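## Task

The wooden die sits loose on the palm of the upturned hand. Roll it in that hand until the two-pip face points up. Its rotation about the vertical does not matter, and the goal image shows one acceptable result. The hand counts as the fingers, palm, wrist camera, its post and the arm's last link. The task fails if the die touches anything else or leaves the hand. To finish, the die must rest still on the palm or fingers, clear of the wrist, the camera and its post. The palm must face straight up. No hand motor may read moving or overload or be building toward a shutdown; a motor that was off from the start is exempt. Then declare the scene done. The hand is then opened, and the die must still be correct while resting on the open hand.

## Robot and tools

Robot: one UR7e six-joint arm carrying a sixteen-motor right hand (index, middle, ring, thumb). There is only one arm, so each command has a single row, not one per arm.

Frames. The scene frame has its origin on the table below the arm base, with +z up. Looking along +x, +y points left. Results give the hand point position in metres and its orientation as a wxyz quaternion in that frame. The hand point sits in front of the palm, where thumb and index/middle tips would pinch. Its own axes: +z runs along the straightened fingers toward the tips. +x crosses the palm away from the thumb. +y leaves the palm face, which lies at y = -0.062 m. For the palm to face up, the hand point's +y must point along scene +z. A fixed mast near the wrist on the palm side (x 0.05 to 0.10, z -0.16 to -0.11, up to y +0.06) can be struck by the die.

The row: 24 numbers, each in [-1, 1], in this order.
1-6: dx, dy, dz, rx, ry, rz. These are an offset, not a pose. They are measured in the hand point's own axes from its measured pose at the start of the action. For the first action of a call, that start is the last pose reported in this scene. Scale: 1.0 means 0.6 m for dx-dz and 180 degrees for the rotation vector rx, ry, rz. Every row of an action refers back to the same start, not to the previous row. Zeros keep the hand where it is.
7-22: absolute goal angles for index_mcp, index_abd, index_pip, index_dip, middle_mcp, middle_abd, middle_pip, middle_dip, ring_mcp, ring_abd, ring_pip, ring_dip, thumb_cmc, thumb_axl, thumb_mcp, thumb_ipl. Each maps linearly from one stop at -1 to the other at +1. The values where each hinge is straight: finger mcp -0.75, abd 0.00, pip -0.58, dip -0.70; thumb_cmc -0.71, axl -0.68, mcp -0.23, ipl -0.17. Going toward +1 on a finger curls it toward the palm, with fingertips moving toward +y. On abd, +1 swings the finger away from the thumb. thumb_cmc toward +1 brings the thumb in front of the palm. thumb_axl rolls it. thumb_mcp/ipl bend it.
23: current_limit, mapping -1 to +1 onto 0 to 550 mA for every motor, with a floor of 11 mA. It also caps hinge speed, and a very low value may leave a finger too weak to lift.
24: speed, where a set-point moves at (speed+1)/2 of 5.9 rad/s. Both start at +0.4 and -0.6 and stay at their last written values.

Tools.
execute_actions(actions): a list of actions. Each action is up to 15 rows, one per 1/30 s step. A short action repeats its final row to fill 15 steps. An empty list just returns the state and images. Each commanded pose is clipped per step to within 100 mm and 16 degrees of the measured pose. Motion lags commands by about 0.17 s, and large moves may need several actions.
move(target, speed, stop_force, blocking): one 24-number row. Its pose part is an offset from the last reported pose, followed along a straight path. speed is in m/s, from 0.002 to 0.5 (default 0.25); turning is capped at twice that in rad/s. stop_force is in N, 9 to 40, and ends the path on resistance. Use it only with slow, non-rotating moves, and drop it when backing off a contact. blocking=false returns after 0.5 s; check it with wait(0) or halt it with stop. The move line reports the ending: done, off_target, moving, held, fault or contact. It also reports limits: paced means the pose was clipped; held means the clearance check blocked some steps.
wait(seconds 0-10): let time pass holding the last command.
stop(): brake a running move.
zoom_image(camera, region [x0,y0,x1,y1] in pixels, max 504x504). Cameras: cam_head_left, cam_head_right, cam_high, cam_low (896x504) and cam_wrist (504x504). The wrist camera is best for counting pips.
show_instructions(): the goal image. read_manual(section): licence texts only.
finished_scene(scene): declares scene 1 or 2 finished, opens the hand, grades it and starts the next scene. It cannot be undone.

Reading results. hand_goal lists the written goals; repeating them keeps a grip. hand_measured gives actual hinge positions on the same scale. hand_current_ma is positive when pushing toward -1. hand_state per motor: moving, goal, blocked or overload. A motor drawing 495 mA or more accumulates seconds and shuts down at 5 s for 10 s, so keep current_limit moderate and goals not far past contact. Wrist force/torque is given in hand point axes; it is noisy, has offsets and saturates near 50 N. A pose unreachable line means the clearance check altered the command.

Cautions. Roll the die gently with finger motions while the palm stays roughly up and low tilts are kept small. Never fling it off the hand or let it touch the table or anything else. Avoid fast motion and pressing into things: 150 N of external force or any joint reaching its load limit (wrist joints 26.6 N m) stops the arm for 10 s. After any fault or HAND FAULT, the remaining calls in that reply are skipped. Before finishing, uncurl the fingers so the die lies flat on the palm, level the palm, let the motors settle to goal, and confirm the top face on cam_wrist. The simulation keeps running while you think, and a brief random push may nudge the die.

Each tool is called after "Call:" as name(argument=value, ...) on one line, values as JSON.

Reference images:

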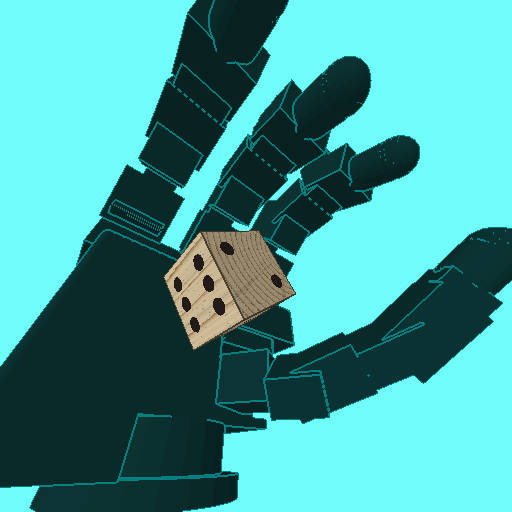

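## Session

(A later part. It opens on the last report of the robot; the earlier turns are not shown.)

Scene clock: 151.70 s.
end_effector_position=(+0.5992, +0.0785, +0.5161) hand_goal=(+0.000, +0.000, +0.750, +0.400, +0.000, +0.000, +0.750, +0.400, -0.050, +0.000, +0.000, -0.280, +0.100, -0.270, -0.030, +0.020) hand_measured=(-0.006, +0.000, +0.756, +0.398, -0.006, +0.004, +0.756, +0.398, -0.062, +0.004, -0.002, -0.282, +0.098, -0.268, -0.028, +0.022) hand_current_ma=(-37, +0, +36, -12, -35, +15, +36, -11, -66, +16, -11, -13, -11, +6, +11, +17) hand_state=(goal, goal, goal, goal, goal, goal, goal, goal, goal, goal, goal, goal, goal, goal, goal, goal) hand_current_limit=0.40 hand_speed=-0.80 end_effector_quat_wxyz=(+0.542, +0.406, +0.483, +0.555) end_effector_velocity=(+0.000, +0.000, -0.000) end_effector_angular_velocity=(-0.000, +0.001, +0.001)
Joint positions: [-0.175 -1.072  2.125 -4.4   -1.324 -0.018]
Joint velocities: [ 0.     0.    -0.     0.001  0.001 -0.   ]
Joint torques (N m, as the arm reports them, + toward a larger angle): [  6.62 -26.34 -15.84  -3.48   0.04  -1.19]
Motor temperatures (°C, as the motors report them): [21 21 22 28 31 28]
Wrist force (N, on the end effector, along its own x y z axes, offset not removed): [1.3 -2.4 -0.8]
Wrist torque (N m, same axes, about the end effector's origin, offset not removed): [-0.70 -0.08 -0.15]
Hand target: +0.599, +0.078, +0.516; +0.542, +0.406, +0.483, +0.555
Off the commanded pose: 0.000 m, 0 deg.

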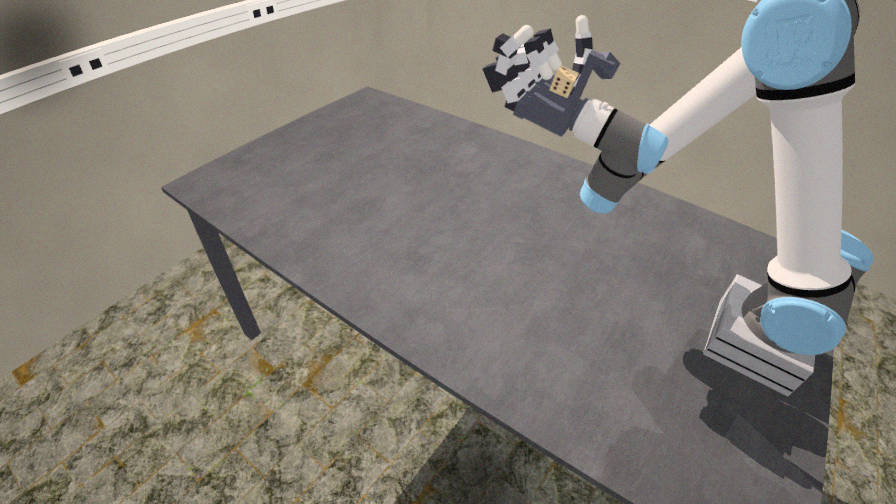

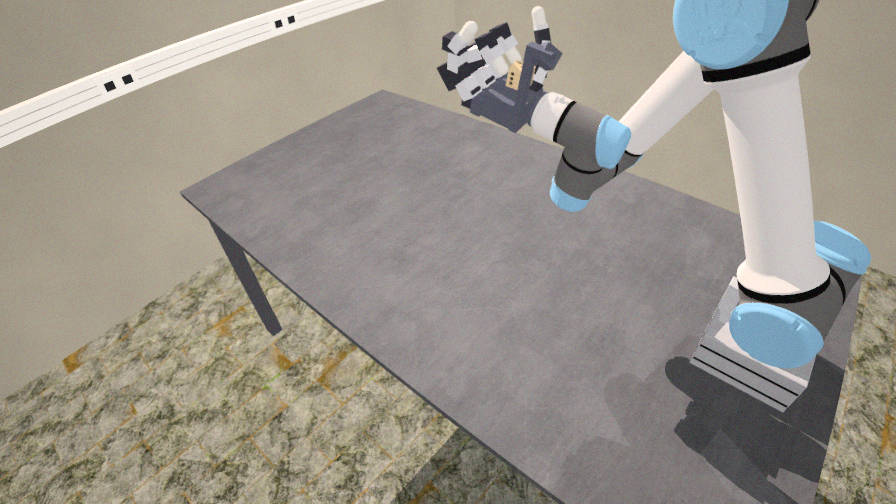

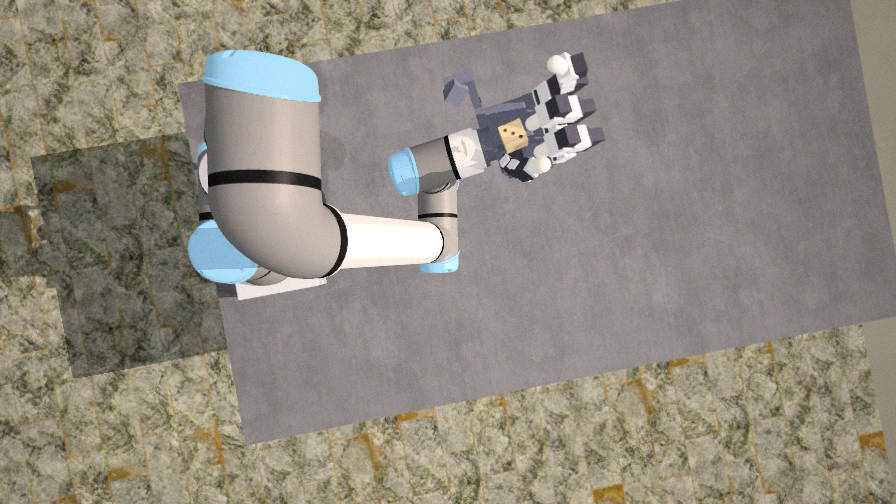

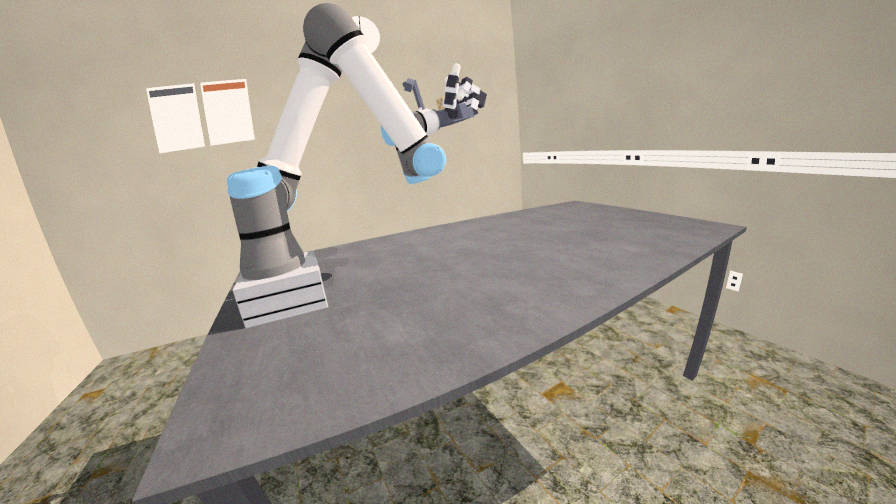

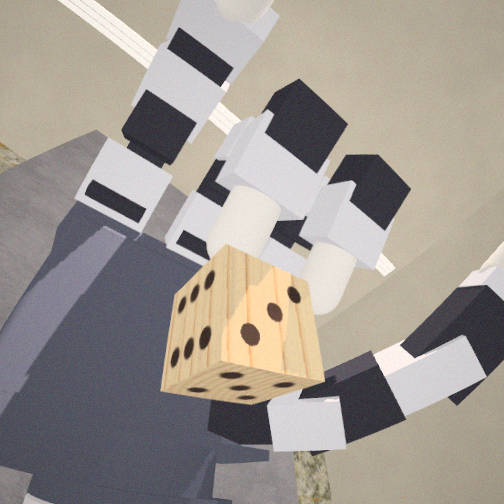

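Call:
execute_actions(actions=[[[0,0,0,0,0,0,0.15,0,0.75,0.4,0.15,0,0.75,0.4,-0.05,0,0,-0.28,0.1,-0.27,-0.03,0.02,0.4,-0.8]],[[0,0,0,0,0,0,0.15,0,0.75,0.4,0.15,0,0.75,0.4,-0.05,0,0,-0.28,0.1,-0.27,-0.03,0.02,0.4,-0.8]]])

Scene clock: 155.40 s.
end_effector_position=(+0.5992, +0.0785, +0.5161) hand_goal=(+0.150, +0.000, +0.750, +0.400, +0.150, +0.000, +0.750, +0.400, -0.050, +0.000, +0.000, -0.280, +0.100, -0.270, -0.030, +0.020) hand_measured=(+0.146, +0.000, +0.756, +0.398, +0.146, +0.004, +0.756, +0.398, -0.062, +0.004, -0.002, -0.282, +0.098, -0.268, -0.028, +0.022) hand_current_ma=(-17, +0, +36, -12, -22, +15, +35, -11, -66, +16, -11, -13, -11, +6, +11, +17) hand_state=(goal, goal, goal, goal, goal, goal, goal, goal, goal, goal, goal, goal, goal, goal, goal, goal) hand_current_limit=0.40 hand_speed=-0.80 end_effector_quat_wxyz=(+0.542, +0.406, +0.483, +0.555) end_effector_velocity=(+0.000, -0.000, -0.000) end_effector_angular_velocity=(+0.000, -0.000, -0.001)
Joint positions: [-0.175 -1.072  2.125 -4.4   -1.324 -0.018]
Joint velocities: [-0.     0.    -0.    -0.    -0.001  0.   ]
Joint torques (N m, as the arm reports them, + toward a larger angle): [  6.39 -26.65 -17.62  -3.3   -0.24  -1.4 ]
Motor temperatures (°C, as the motors report them): [21 21 22 28 31 28]
Wrist force (N, on the end effector, along its own x y z axes, offset not removed): [2.0 -1.5 -2.2]
Wrist torque (N m, same axes, about the end effector's origin, offset not removed): [-0.51 -0.35 -0.05]
Hand target: +0.599, +0.078, +0.516; +0.542, +0.406, +0.483, +0.555
Off the commanded pose: 0.000 m, 0 deg.

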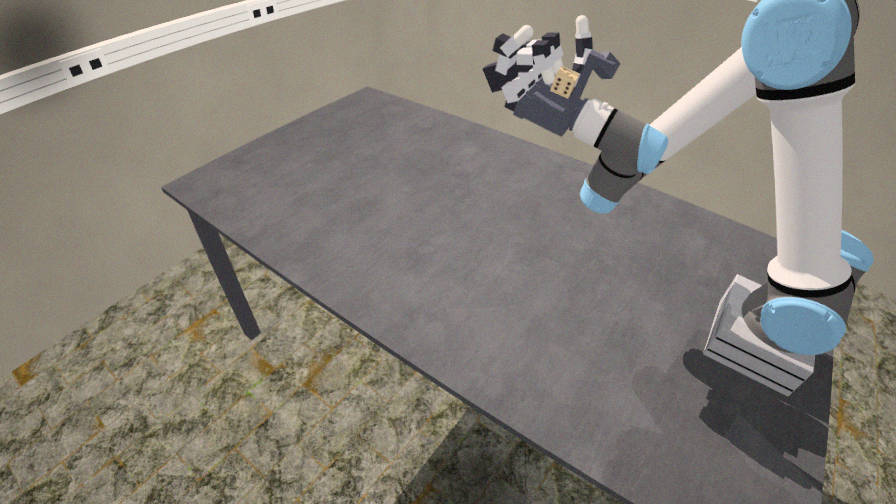

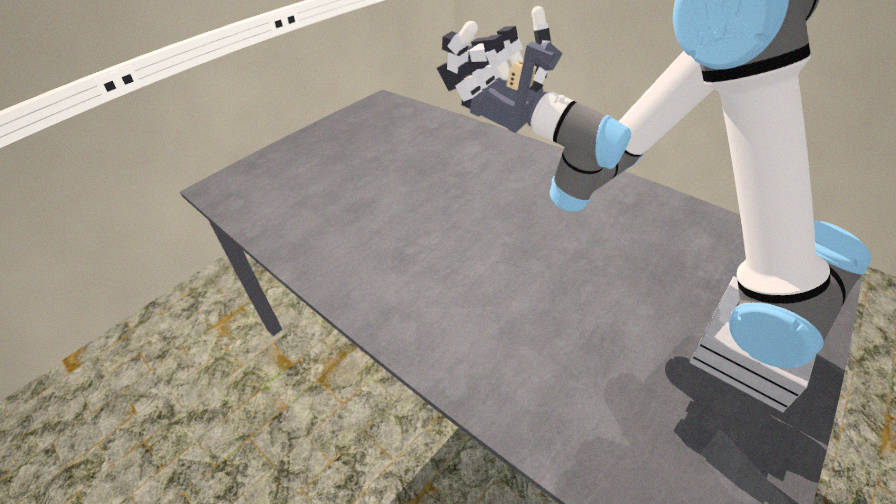

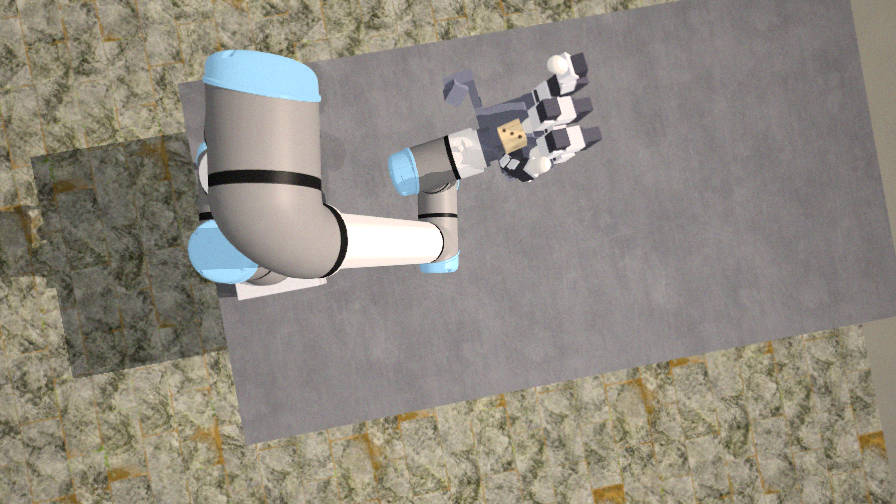

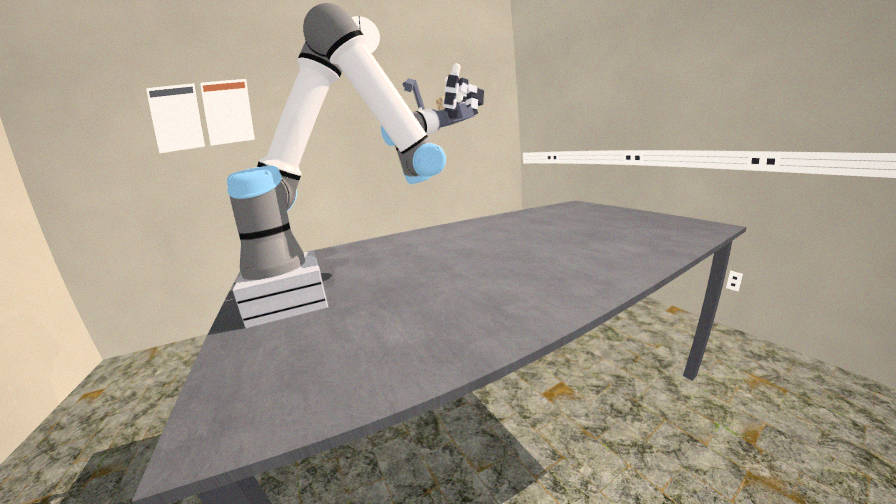

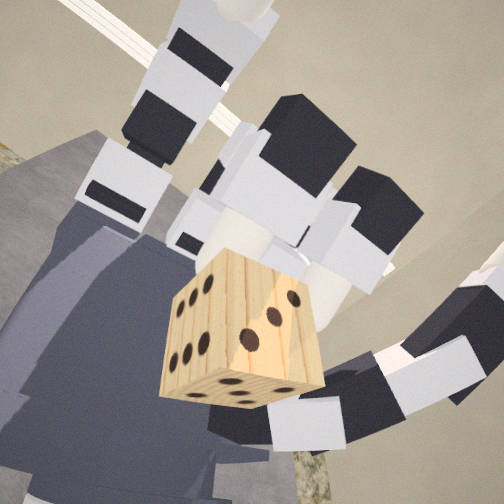

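Call:
execute_actions(actions=[[[0,0,0,0,0,0,0.15,0,0.75,0.1,0.15,0,0.75,0.1,-0.05,0,0,-0.28,0.1,-0.27,-0.03,0.02,0.4,-0.8]],[[0,0,0,0,0,0,0.15,0,0.75,0.1,0.15,0,0.75,0.1,-0.05,0,0,-0.28,0.1,-0.27,-0.03,0.02,0.4,-0.8]]])

Call:
zoom_image(camera="cam_head_left", region=[480,10,640,130])

Scene clock: 159.73 s.
end_effector_position=(+0.5992, +0.0785, +0.5161) hand_goal=(+0.150, +0.000, +0.750, +0.100, +0.150, +0.000, +0.750, +0.100, -0.050, +0.000, +0.000, -0.280, +0.100, -0.270, -0.030, +0.020) hand_measured=(+0.148, +0.000, +0.756, +0.104, +0.148, +0.004, +0.756, +0.104, -0.062, +0.004, -0.002, -0.282, +0.098, -0.268, -0.028, +0.022) hand_current_ma=(-16, +0, +36, +20, -15, +15, +35, +21, -66, +16, -11, -13, -11, +6, +11, +17) hand_state=(goal, goal, goal, goal, goal, goal, goal, goal, goal, goal, goal, goal, goal, goal, goal, goal) hand_current_limit=0.40 hand_speed=-0.80 end_effector_quat_wxyz=(+0.542, +0.406, +0.483, +0.555) end_effector_velocity=(-0.000, -0.000, -0.000) end_effector_angular_velocity=(+0.000, -0.000, -0.002)
Joint positions: [-0.175 -1.072  2.125 -4.4   -1.324 -0.018]
Joint velocities: [ 0.     0.001  0.    -0.001 -0.002 -0.   ]
Joint torques (N m, as the arm reports them, + toward a larger angle): [  7.44 -27.33 -16.75  -3.27  -0.28  -1.15]
Motor temperatures (°C, as the motors report them): [21 21 22 28 31 28]
Wrist force (N, on the end effector, along its own x y z axes, offset not removed): [0.9 -0.1 0.9]
Wrist torque (N m, same axes, about the end effector's origin, offset not removed): [-0.47 -0.12 0.00]
Hand target: +0.599, +0.078, +0.516; +0.542, +0.406, +0.483, +0.555
Off the commanded pose: 0.000 m, 0 deg.

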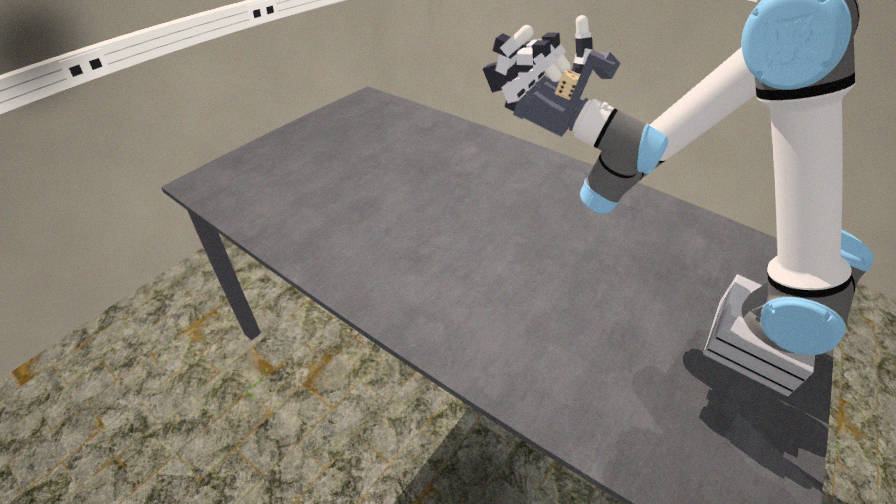

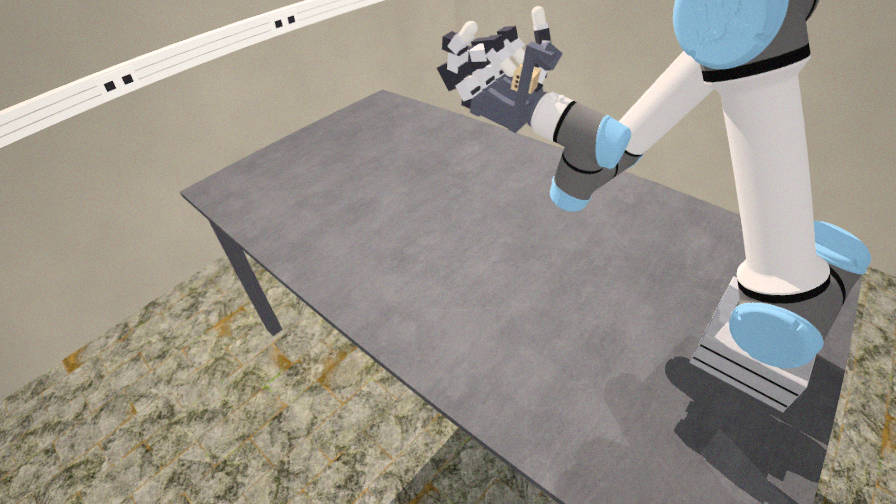

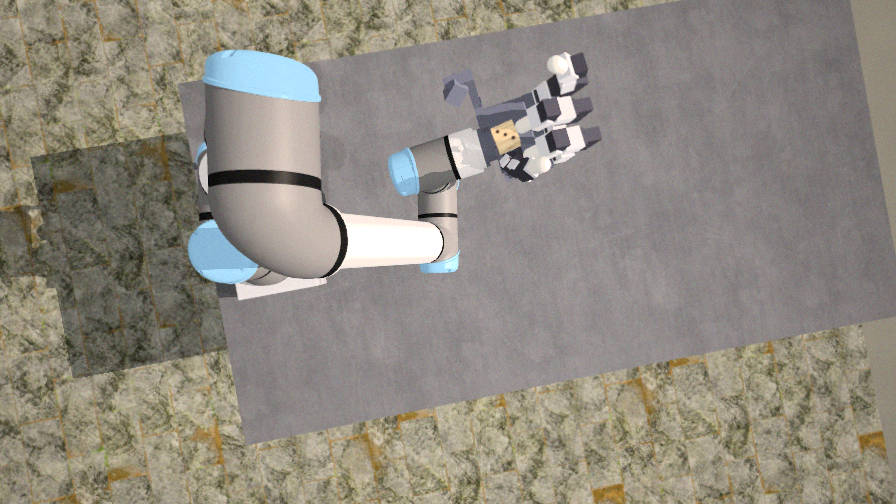

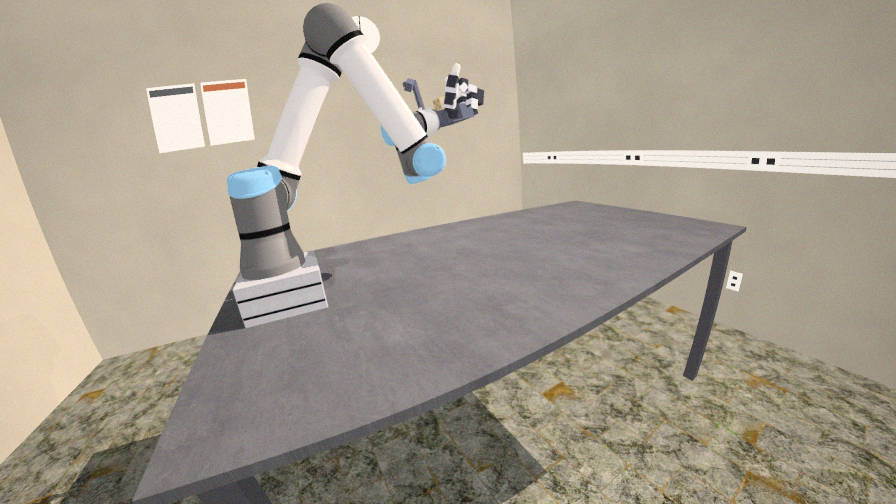

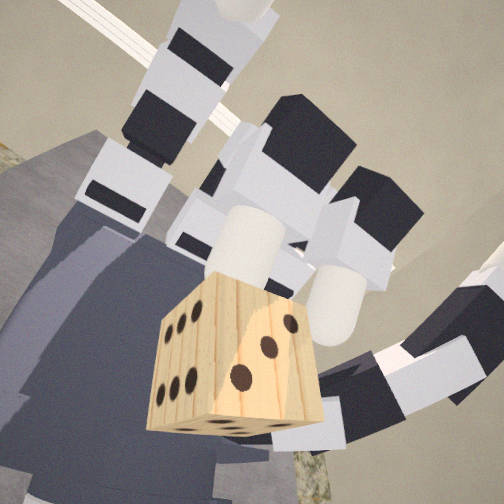

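Region (480, 10, 640, 130) of cam_head_left's 896x504 image, scaled by 3.150, with more detail than that image has; it fills the top 378 rows of this view, and the rest is white.

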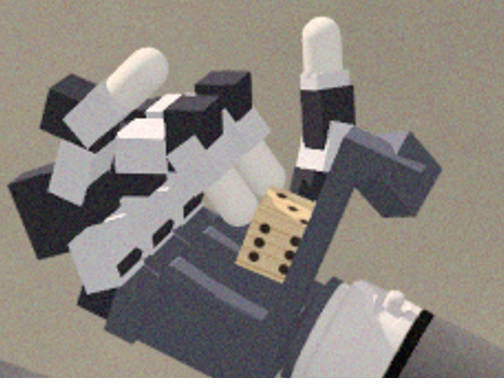

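Call:
execute_actions(actions=[[[0,0,0,0,0,0,0.15,0,0.75,-0.1,0.15,0,0.75,-0.1,-0.05,0,0,-0.28,0.1,-0.27,-0.03,0.02,0.4,-0.8]],[[0,0,0,0,0,0,0.15,0,0.75,-0.1,0.15,0,0.75,-0.1,-0.05,0,0,-0.28,0.1,-0.27,-0.03,0.02,0.4,-0.8]]])

Call:
zoom_image(camera="cam_head_left", region=[480,10,640,130])

Scene clock: 165.83 s.
end_effector_position=(+0.5992, +0.0785, +0.5161) hand_goal=(+0.150, +0.000, +0.750, -0.100, +0.150, +0.000, +0.750, -0.100, -0.050, +0.000, +0.000, -0.280, +0.100, -0.270, -0.030, +0.020) hand_measured=(+0.148, +0.000, +0.756, -0.096, +0.148, +0.004, +0.756, -0.096, -0.062, +0.004, -0.002, -0.282, +0.098, -0.268, -0.028, +0.022) hand_current_ma=(-15, +0, +36, +21, -15, +15, +35, +25, -66, +16, -11, -13, -11, +6, +11, +17) hand_state=(goal, goal, goal, goal, goal, goal, goal, goal, goal, goal, goal, goal, goal, goal, goal, goal) hand_current_limit=0.40 hand_speed=-0.80 end_effector_quat_wxyz=(+0.542, +0.406, +0.483, +0.555) end_effector_velocity=(-0.000, -0.000, +0.001) end_effector_angular_velocity=(+0.000, -0.002, -0.001)
Joint positions: [-0.175 -1.072  2.125 -4.4   -1.324 -0.018]
Joint velocities: [ 0.    -0.001 -0.    -0.001 -0.002 -0.   ]
Joint torques (N m, as the arm reports them, + toward a larger angle): [  5.27 -26.64 -18.34  -3.11  -0.27  -1.54]
Motor temperatures (°C, as the motors report them): [21 21 22 28 31 28]
Wrist force (N, on the end effector, along its own x y z axes, offset not removed): [1.0 0.5 -2.4]
Wrist torque (N m, same axes, about the end effector's origin, offset not removed): [-0.12 0.01 -0.09]
Hand target: +0.599, +0.078, +0.516; +0.542, +0.406, +0.483, +0.555
Off the commanded pose: 0.000 m, 0 deg.

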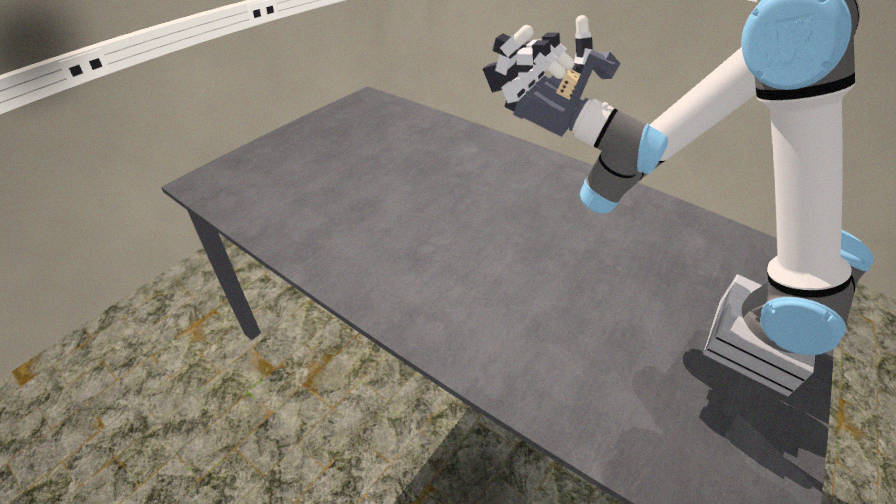

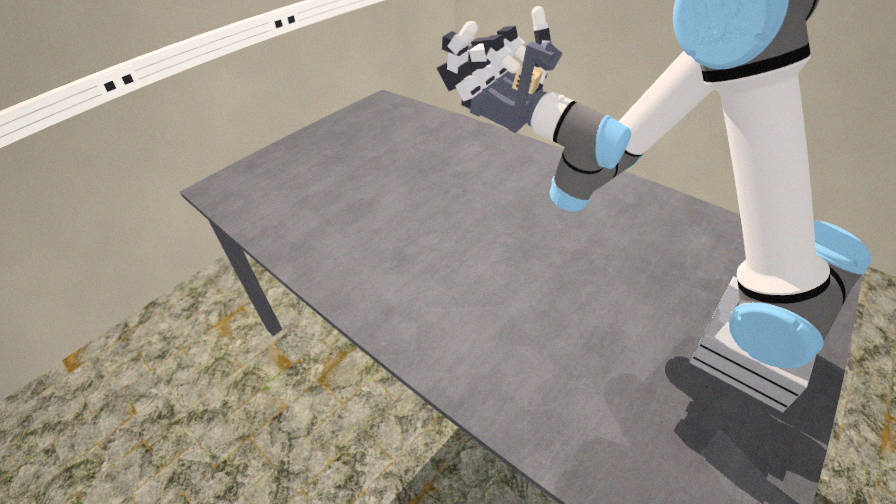

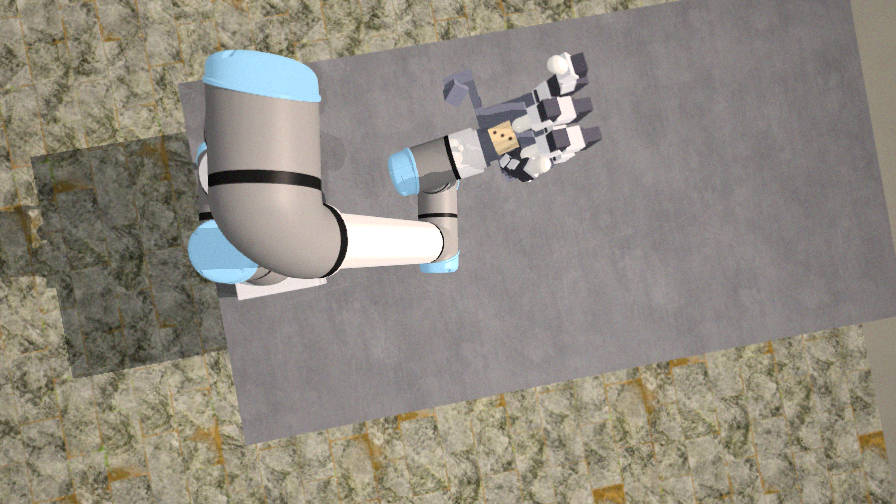

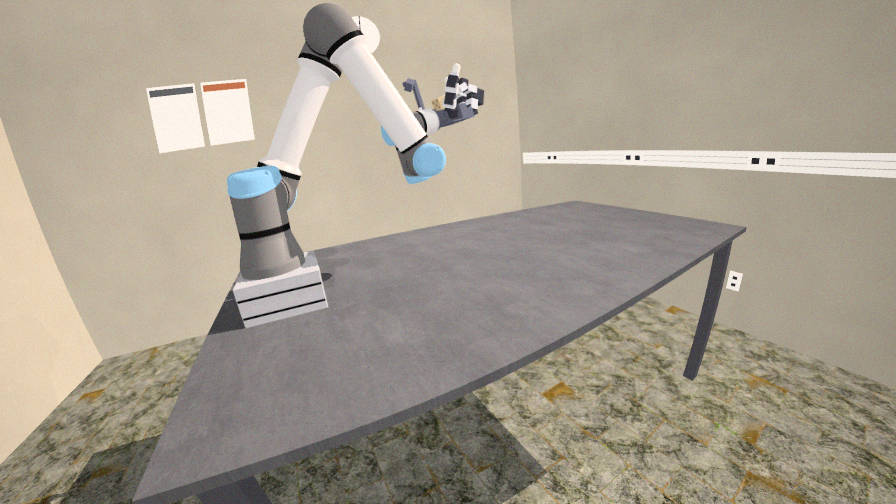

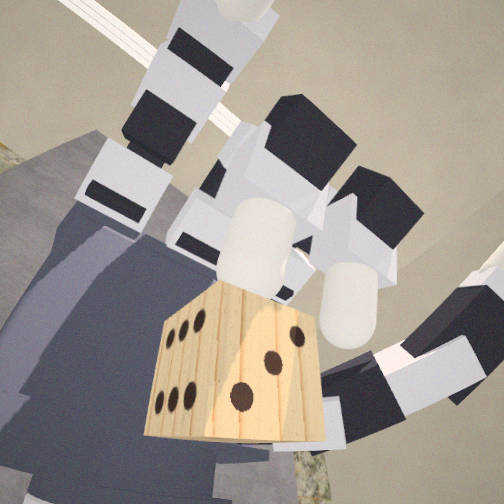

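Region (480, 10, 640, 130) of cam_head_left's 896x504 image, scaled by 3.150, with more detail than that image has; it fills the top 378 rows of this view, and the rest is white.

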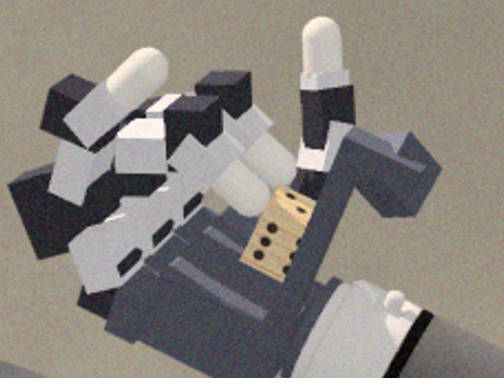

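Call:
execute_actions(actions=[[[0,0,0,0,0,0,0.15,0,0.75,0.2,0.15,0,0.75,0.2,-0.05,0,0,-0.28,0.1,-0.27,-0.03,0.02,0.4,-0.8]],[[0,0,0,0,0,0,0.35,0,0.7,0.1,0.35,0,0.7,0.1,-0.05,0,0,-0.28,0.1,-0.27,-0.03,0.02,0.4,-0.8]],[[0,0,0,0,0,0,0.35,0,0.7,0.1,0.35,0,0.7,0.1,-0.05,0,0,-0.28,0.1,-0.27,-0.03,0.02,0.4,-0.8]]])

Call:
zoom_image(camera="cam_head_left", region=[480,10,640,130])

Scene clock: 178.67 s.
end_effector_position=(+0.5992, +0.0785, +0.5161) hand_goal=(+0.350, +0.000, +0.700, +0.100, +0.350, +0.000, +0.700, +0.100, -0.050, +0.000, +0.000, -0.280, +0.100, -0.270, -0.030, +0.020) hand_measured=(+0.350, +0.000, +0.708, +0.104, +0.214, +0.004, +0.686, +0.098, -0.062, +0.004, -0.002, -0.282, +0.098, -0.268, -0.028, +0.022) hand_current_ma=(-2, +0, +45, +19, -385, +15, -77, -6, -65, +16, -11, -13, -11, +6, +11, +17) hand_state=(goal, goal, goal, goal, blocked, goal, goal, goal, goal, goal, goal, goal, goal, goal, goal, goal) hand_current_limit=0.40 hand_speed=-0.80 end_effector_quat_wxyz=(+0.542, +0.406, +0.483, +0.555) end_effector_velocity=(-0.000, +0.001, +0.000) end_effector_angular_velocity=(+0.000, -0.001, +0.003)
Joint positions: [-0.175 -1.072  2.125 -4.4   -1.324 -0.018]
Joint velocities: [ 0.001 -0.    -0.001 -0.     0.002  0.001]
Joint torques (N m, as the arm reports them, + toward a larger angle): [  5.95 -27.04 -17.37  -3.04   0.15  -1.24]
Motor temperatures (°C, as the motors report them): [21 21 22 28 31 28]
Wrist force (N, on the end effector, along its own x y z axes, offset not removed): [0.8 -0.3 -1.4]
Wrist torque (N m, same axes, about the end effector's origin, offset not removed): [-0.32 -0.14 -0.04]
Hand target: +0.599, +0.078, +0.516; +0.542, +0.406, +0.483, +0.555
Off the commanded pose: 0.000 m, 0 deg.

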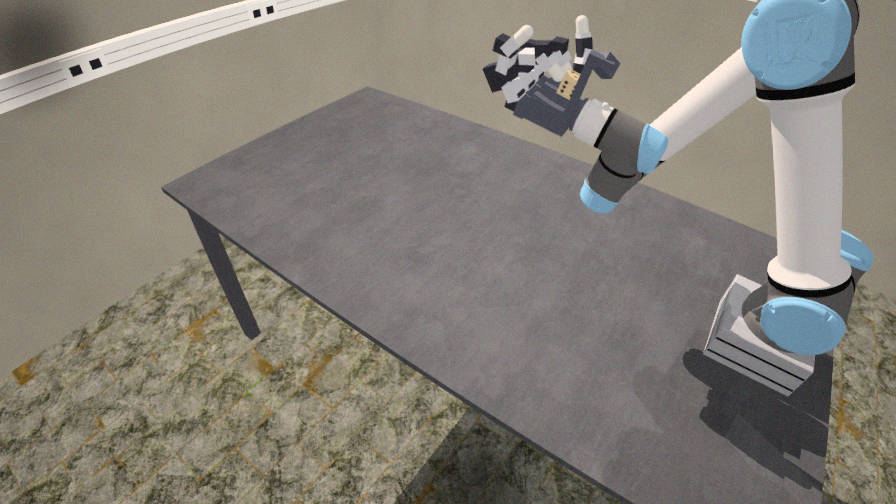

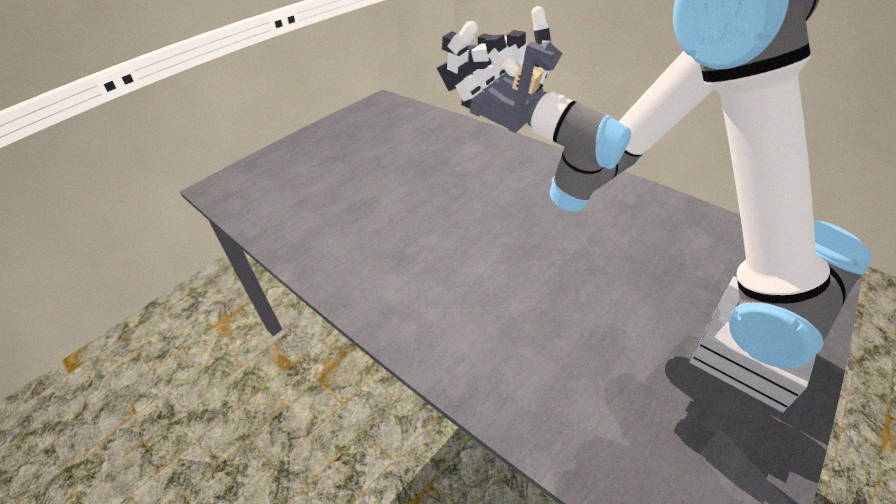

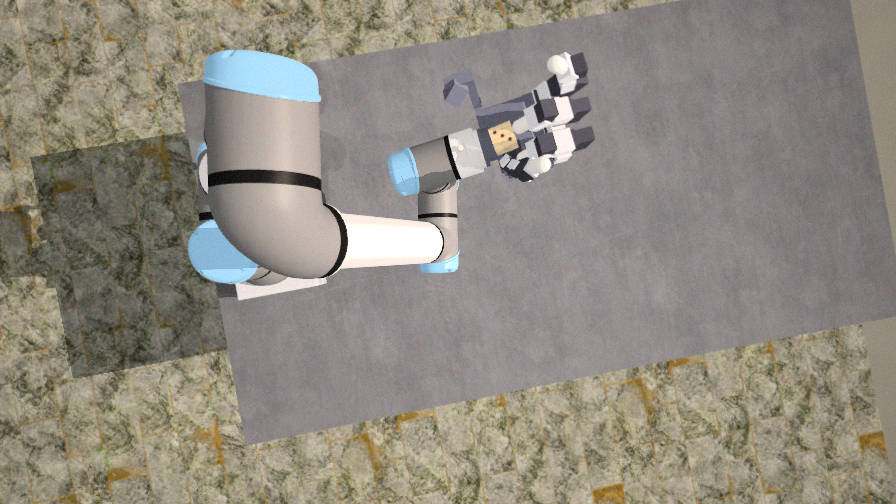

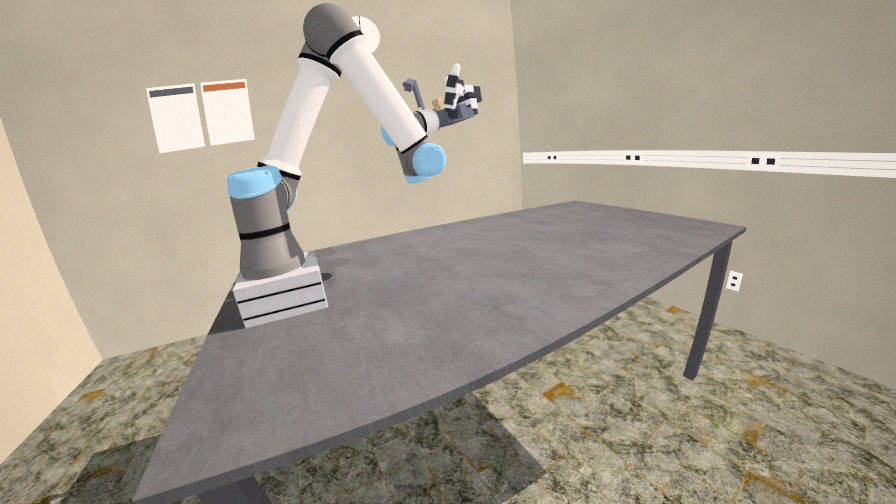

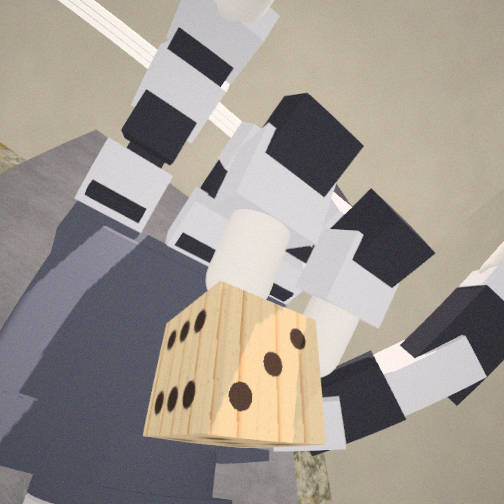

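Region (480, 10, 640, 130) of cam_head_left's 896x504 image, scaled by 3.150, with more detail than that image has; it fills the top 378 rows of this view, and the rest is white.

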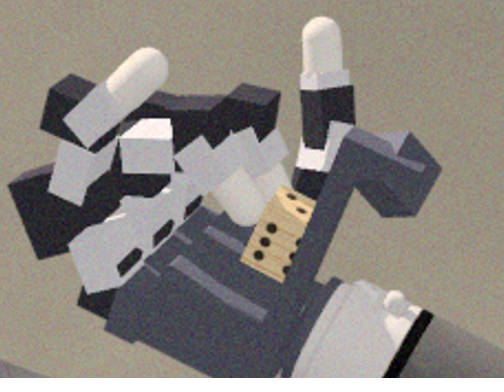

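Call:
execute_actions(actions=[[[0,0,0,0,0,0,0.0,0,0.75,0.3,0.0,0,0.75,0.3,-0.05,0,0,-0.28,0.1,-0.27,-0.03,0.02,0.4,-0.5]],[[0,0,0,0.15,0,0,-0.75,0,0.0,0.2,-0.75,0,0.0,0.2,-0.75,0,0,0.2,0.1,-0.27,-0.03,0.02,0.4,-0.5]],[[0,0,0,0,0,0,-0.75,0,0.0,0.2,-0.75,0,0.0,0.2,-0.75,0,0,0.2,0.1,-0.27,-0.03,0.02,0.4,-0.5]],[[0,0,0,0,0,0,-0.75,0,0.0,0.2,-0.75,0,0.0,0.2,-0.75,0,0,0.2,0.1,-0.27,-0.03,0.02,0.4,-0.5]]])

Scene clock: 188.53 s.
end_effector_position=(+0.5944, +0.0791, +0.5150) hand_goal=(-0.750, +0.000, +0.000, +0.200, -0.750, +0.000, +0.000, +0.200, -0.750, +0.000, +0.000, +0.200, +0.100, -0.270, -0.030, +0.020) hand_measured=(-0.760, +0.000, +0.000, +0.202, -0.758, +0.002, +0.000, +0.202, -0.760, +0.002, -0.002, +0.198, +0.096, -0.270, -0.028, +0.022) hand_current_ma=(-50, +0, +1, +15, -48, +14, +1, +14, -49, +14, -10, -14, -20, +4, +10, +16) hand_state=(goal, goal, goal, goal, goal, goal, goal, goal, goal, goal, goal, goal, goal, goal, goal, goal) hand_current_limit=0.40 hand_speed=-0.50 end_effector_quat_wxyz=(+0.449, +0.507, +0.586, +0.444) end_effector_velocity=(-0.000, +0.001, +0.000) end_effector_angular_velocity=(-0.000, +0.000, +0.003)
Joint positions: [-0.181 -1.432  2.288 -3.784 -1.347 -0.121]
Joint velocities: [ 0.002 -0.    -0.     0.001  0.    -0.   ]
Joint torques (N m, as the arm reports them, + toward a larger angle): [ -5.26 -27.65 -10.12  -1.55   1.76   1.18]
Motor temperatures (°C, as the motors report them): [21 21 22 28 31 28]
Wrist force (N, on the end effector, along its own x y z axes, offset not removed): [1.2 -0.6 0.0]
Wrist torque (N m, same axes, about the end effector's origin, offset not removed): [-0.41 -0.27 0.02]
Hand target: +0.594, +0.079, +0.515; +0.449, +0.507, +0.586, +0.444
Off the commanded pose: 0.000 m, 0 deg.

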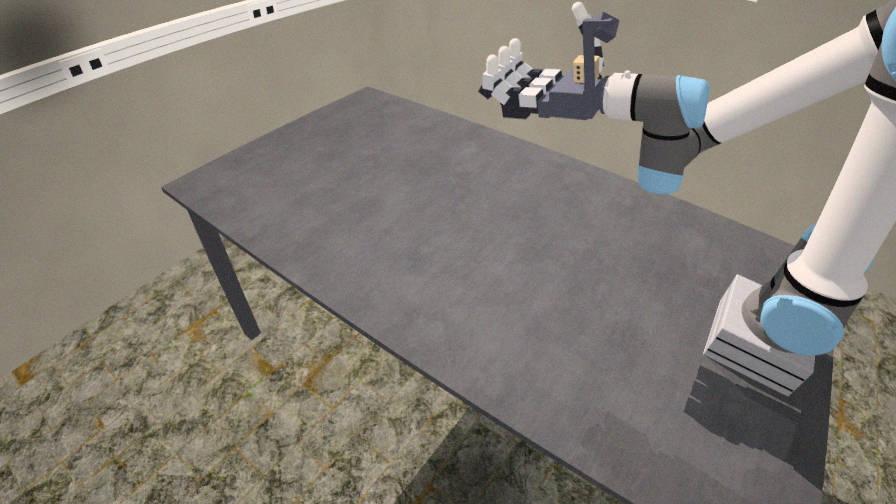

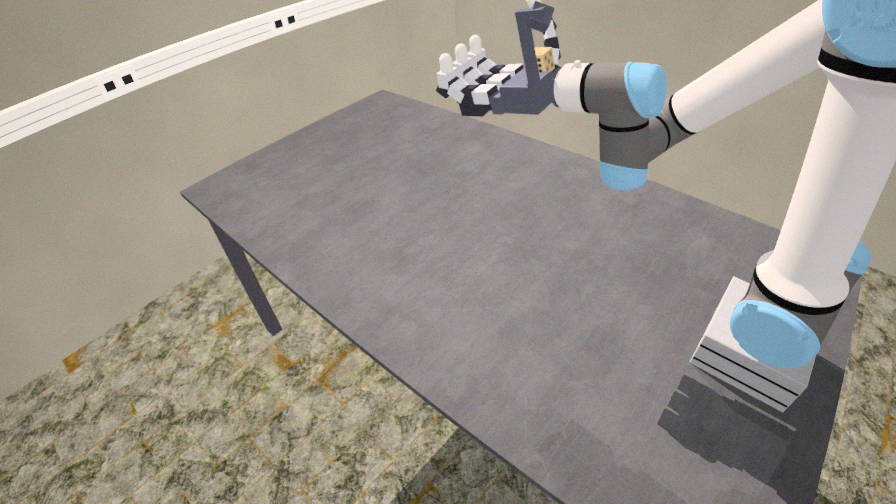

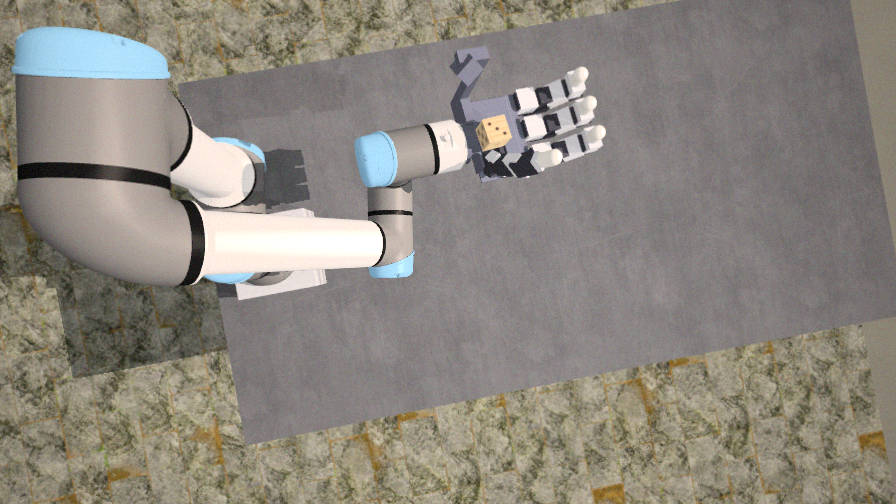

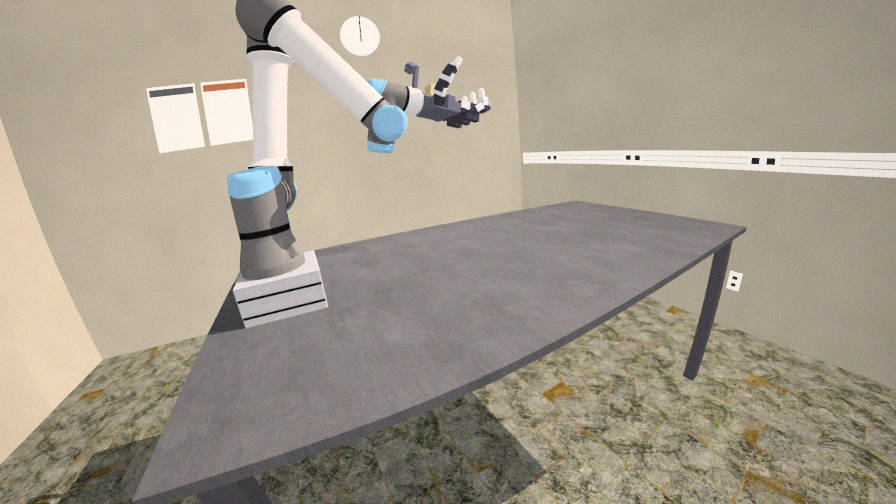

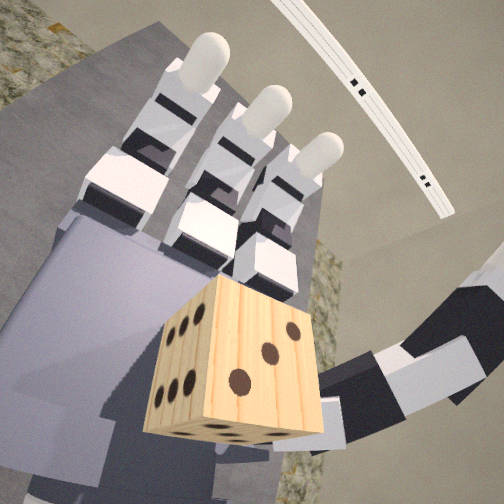

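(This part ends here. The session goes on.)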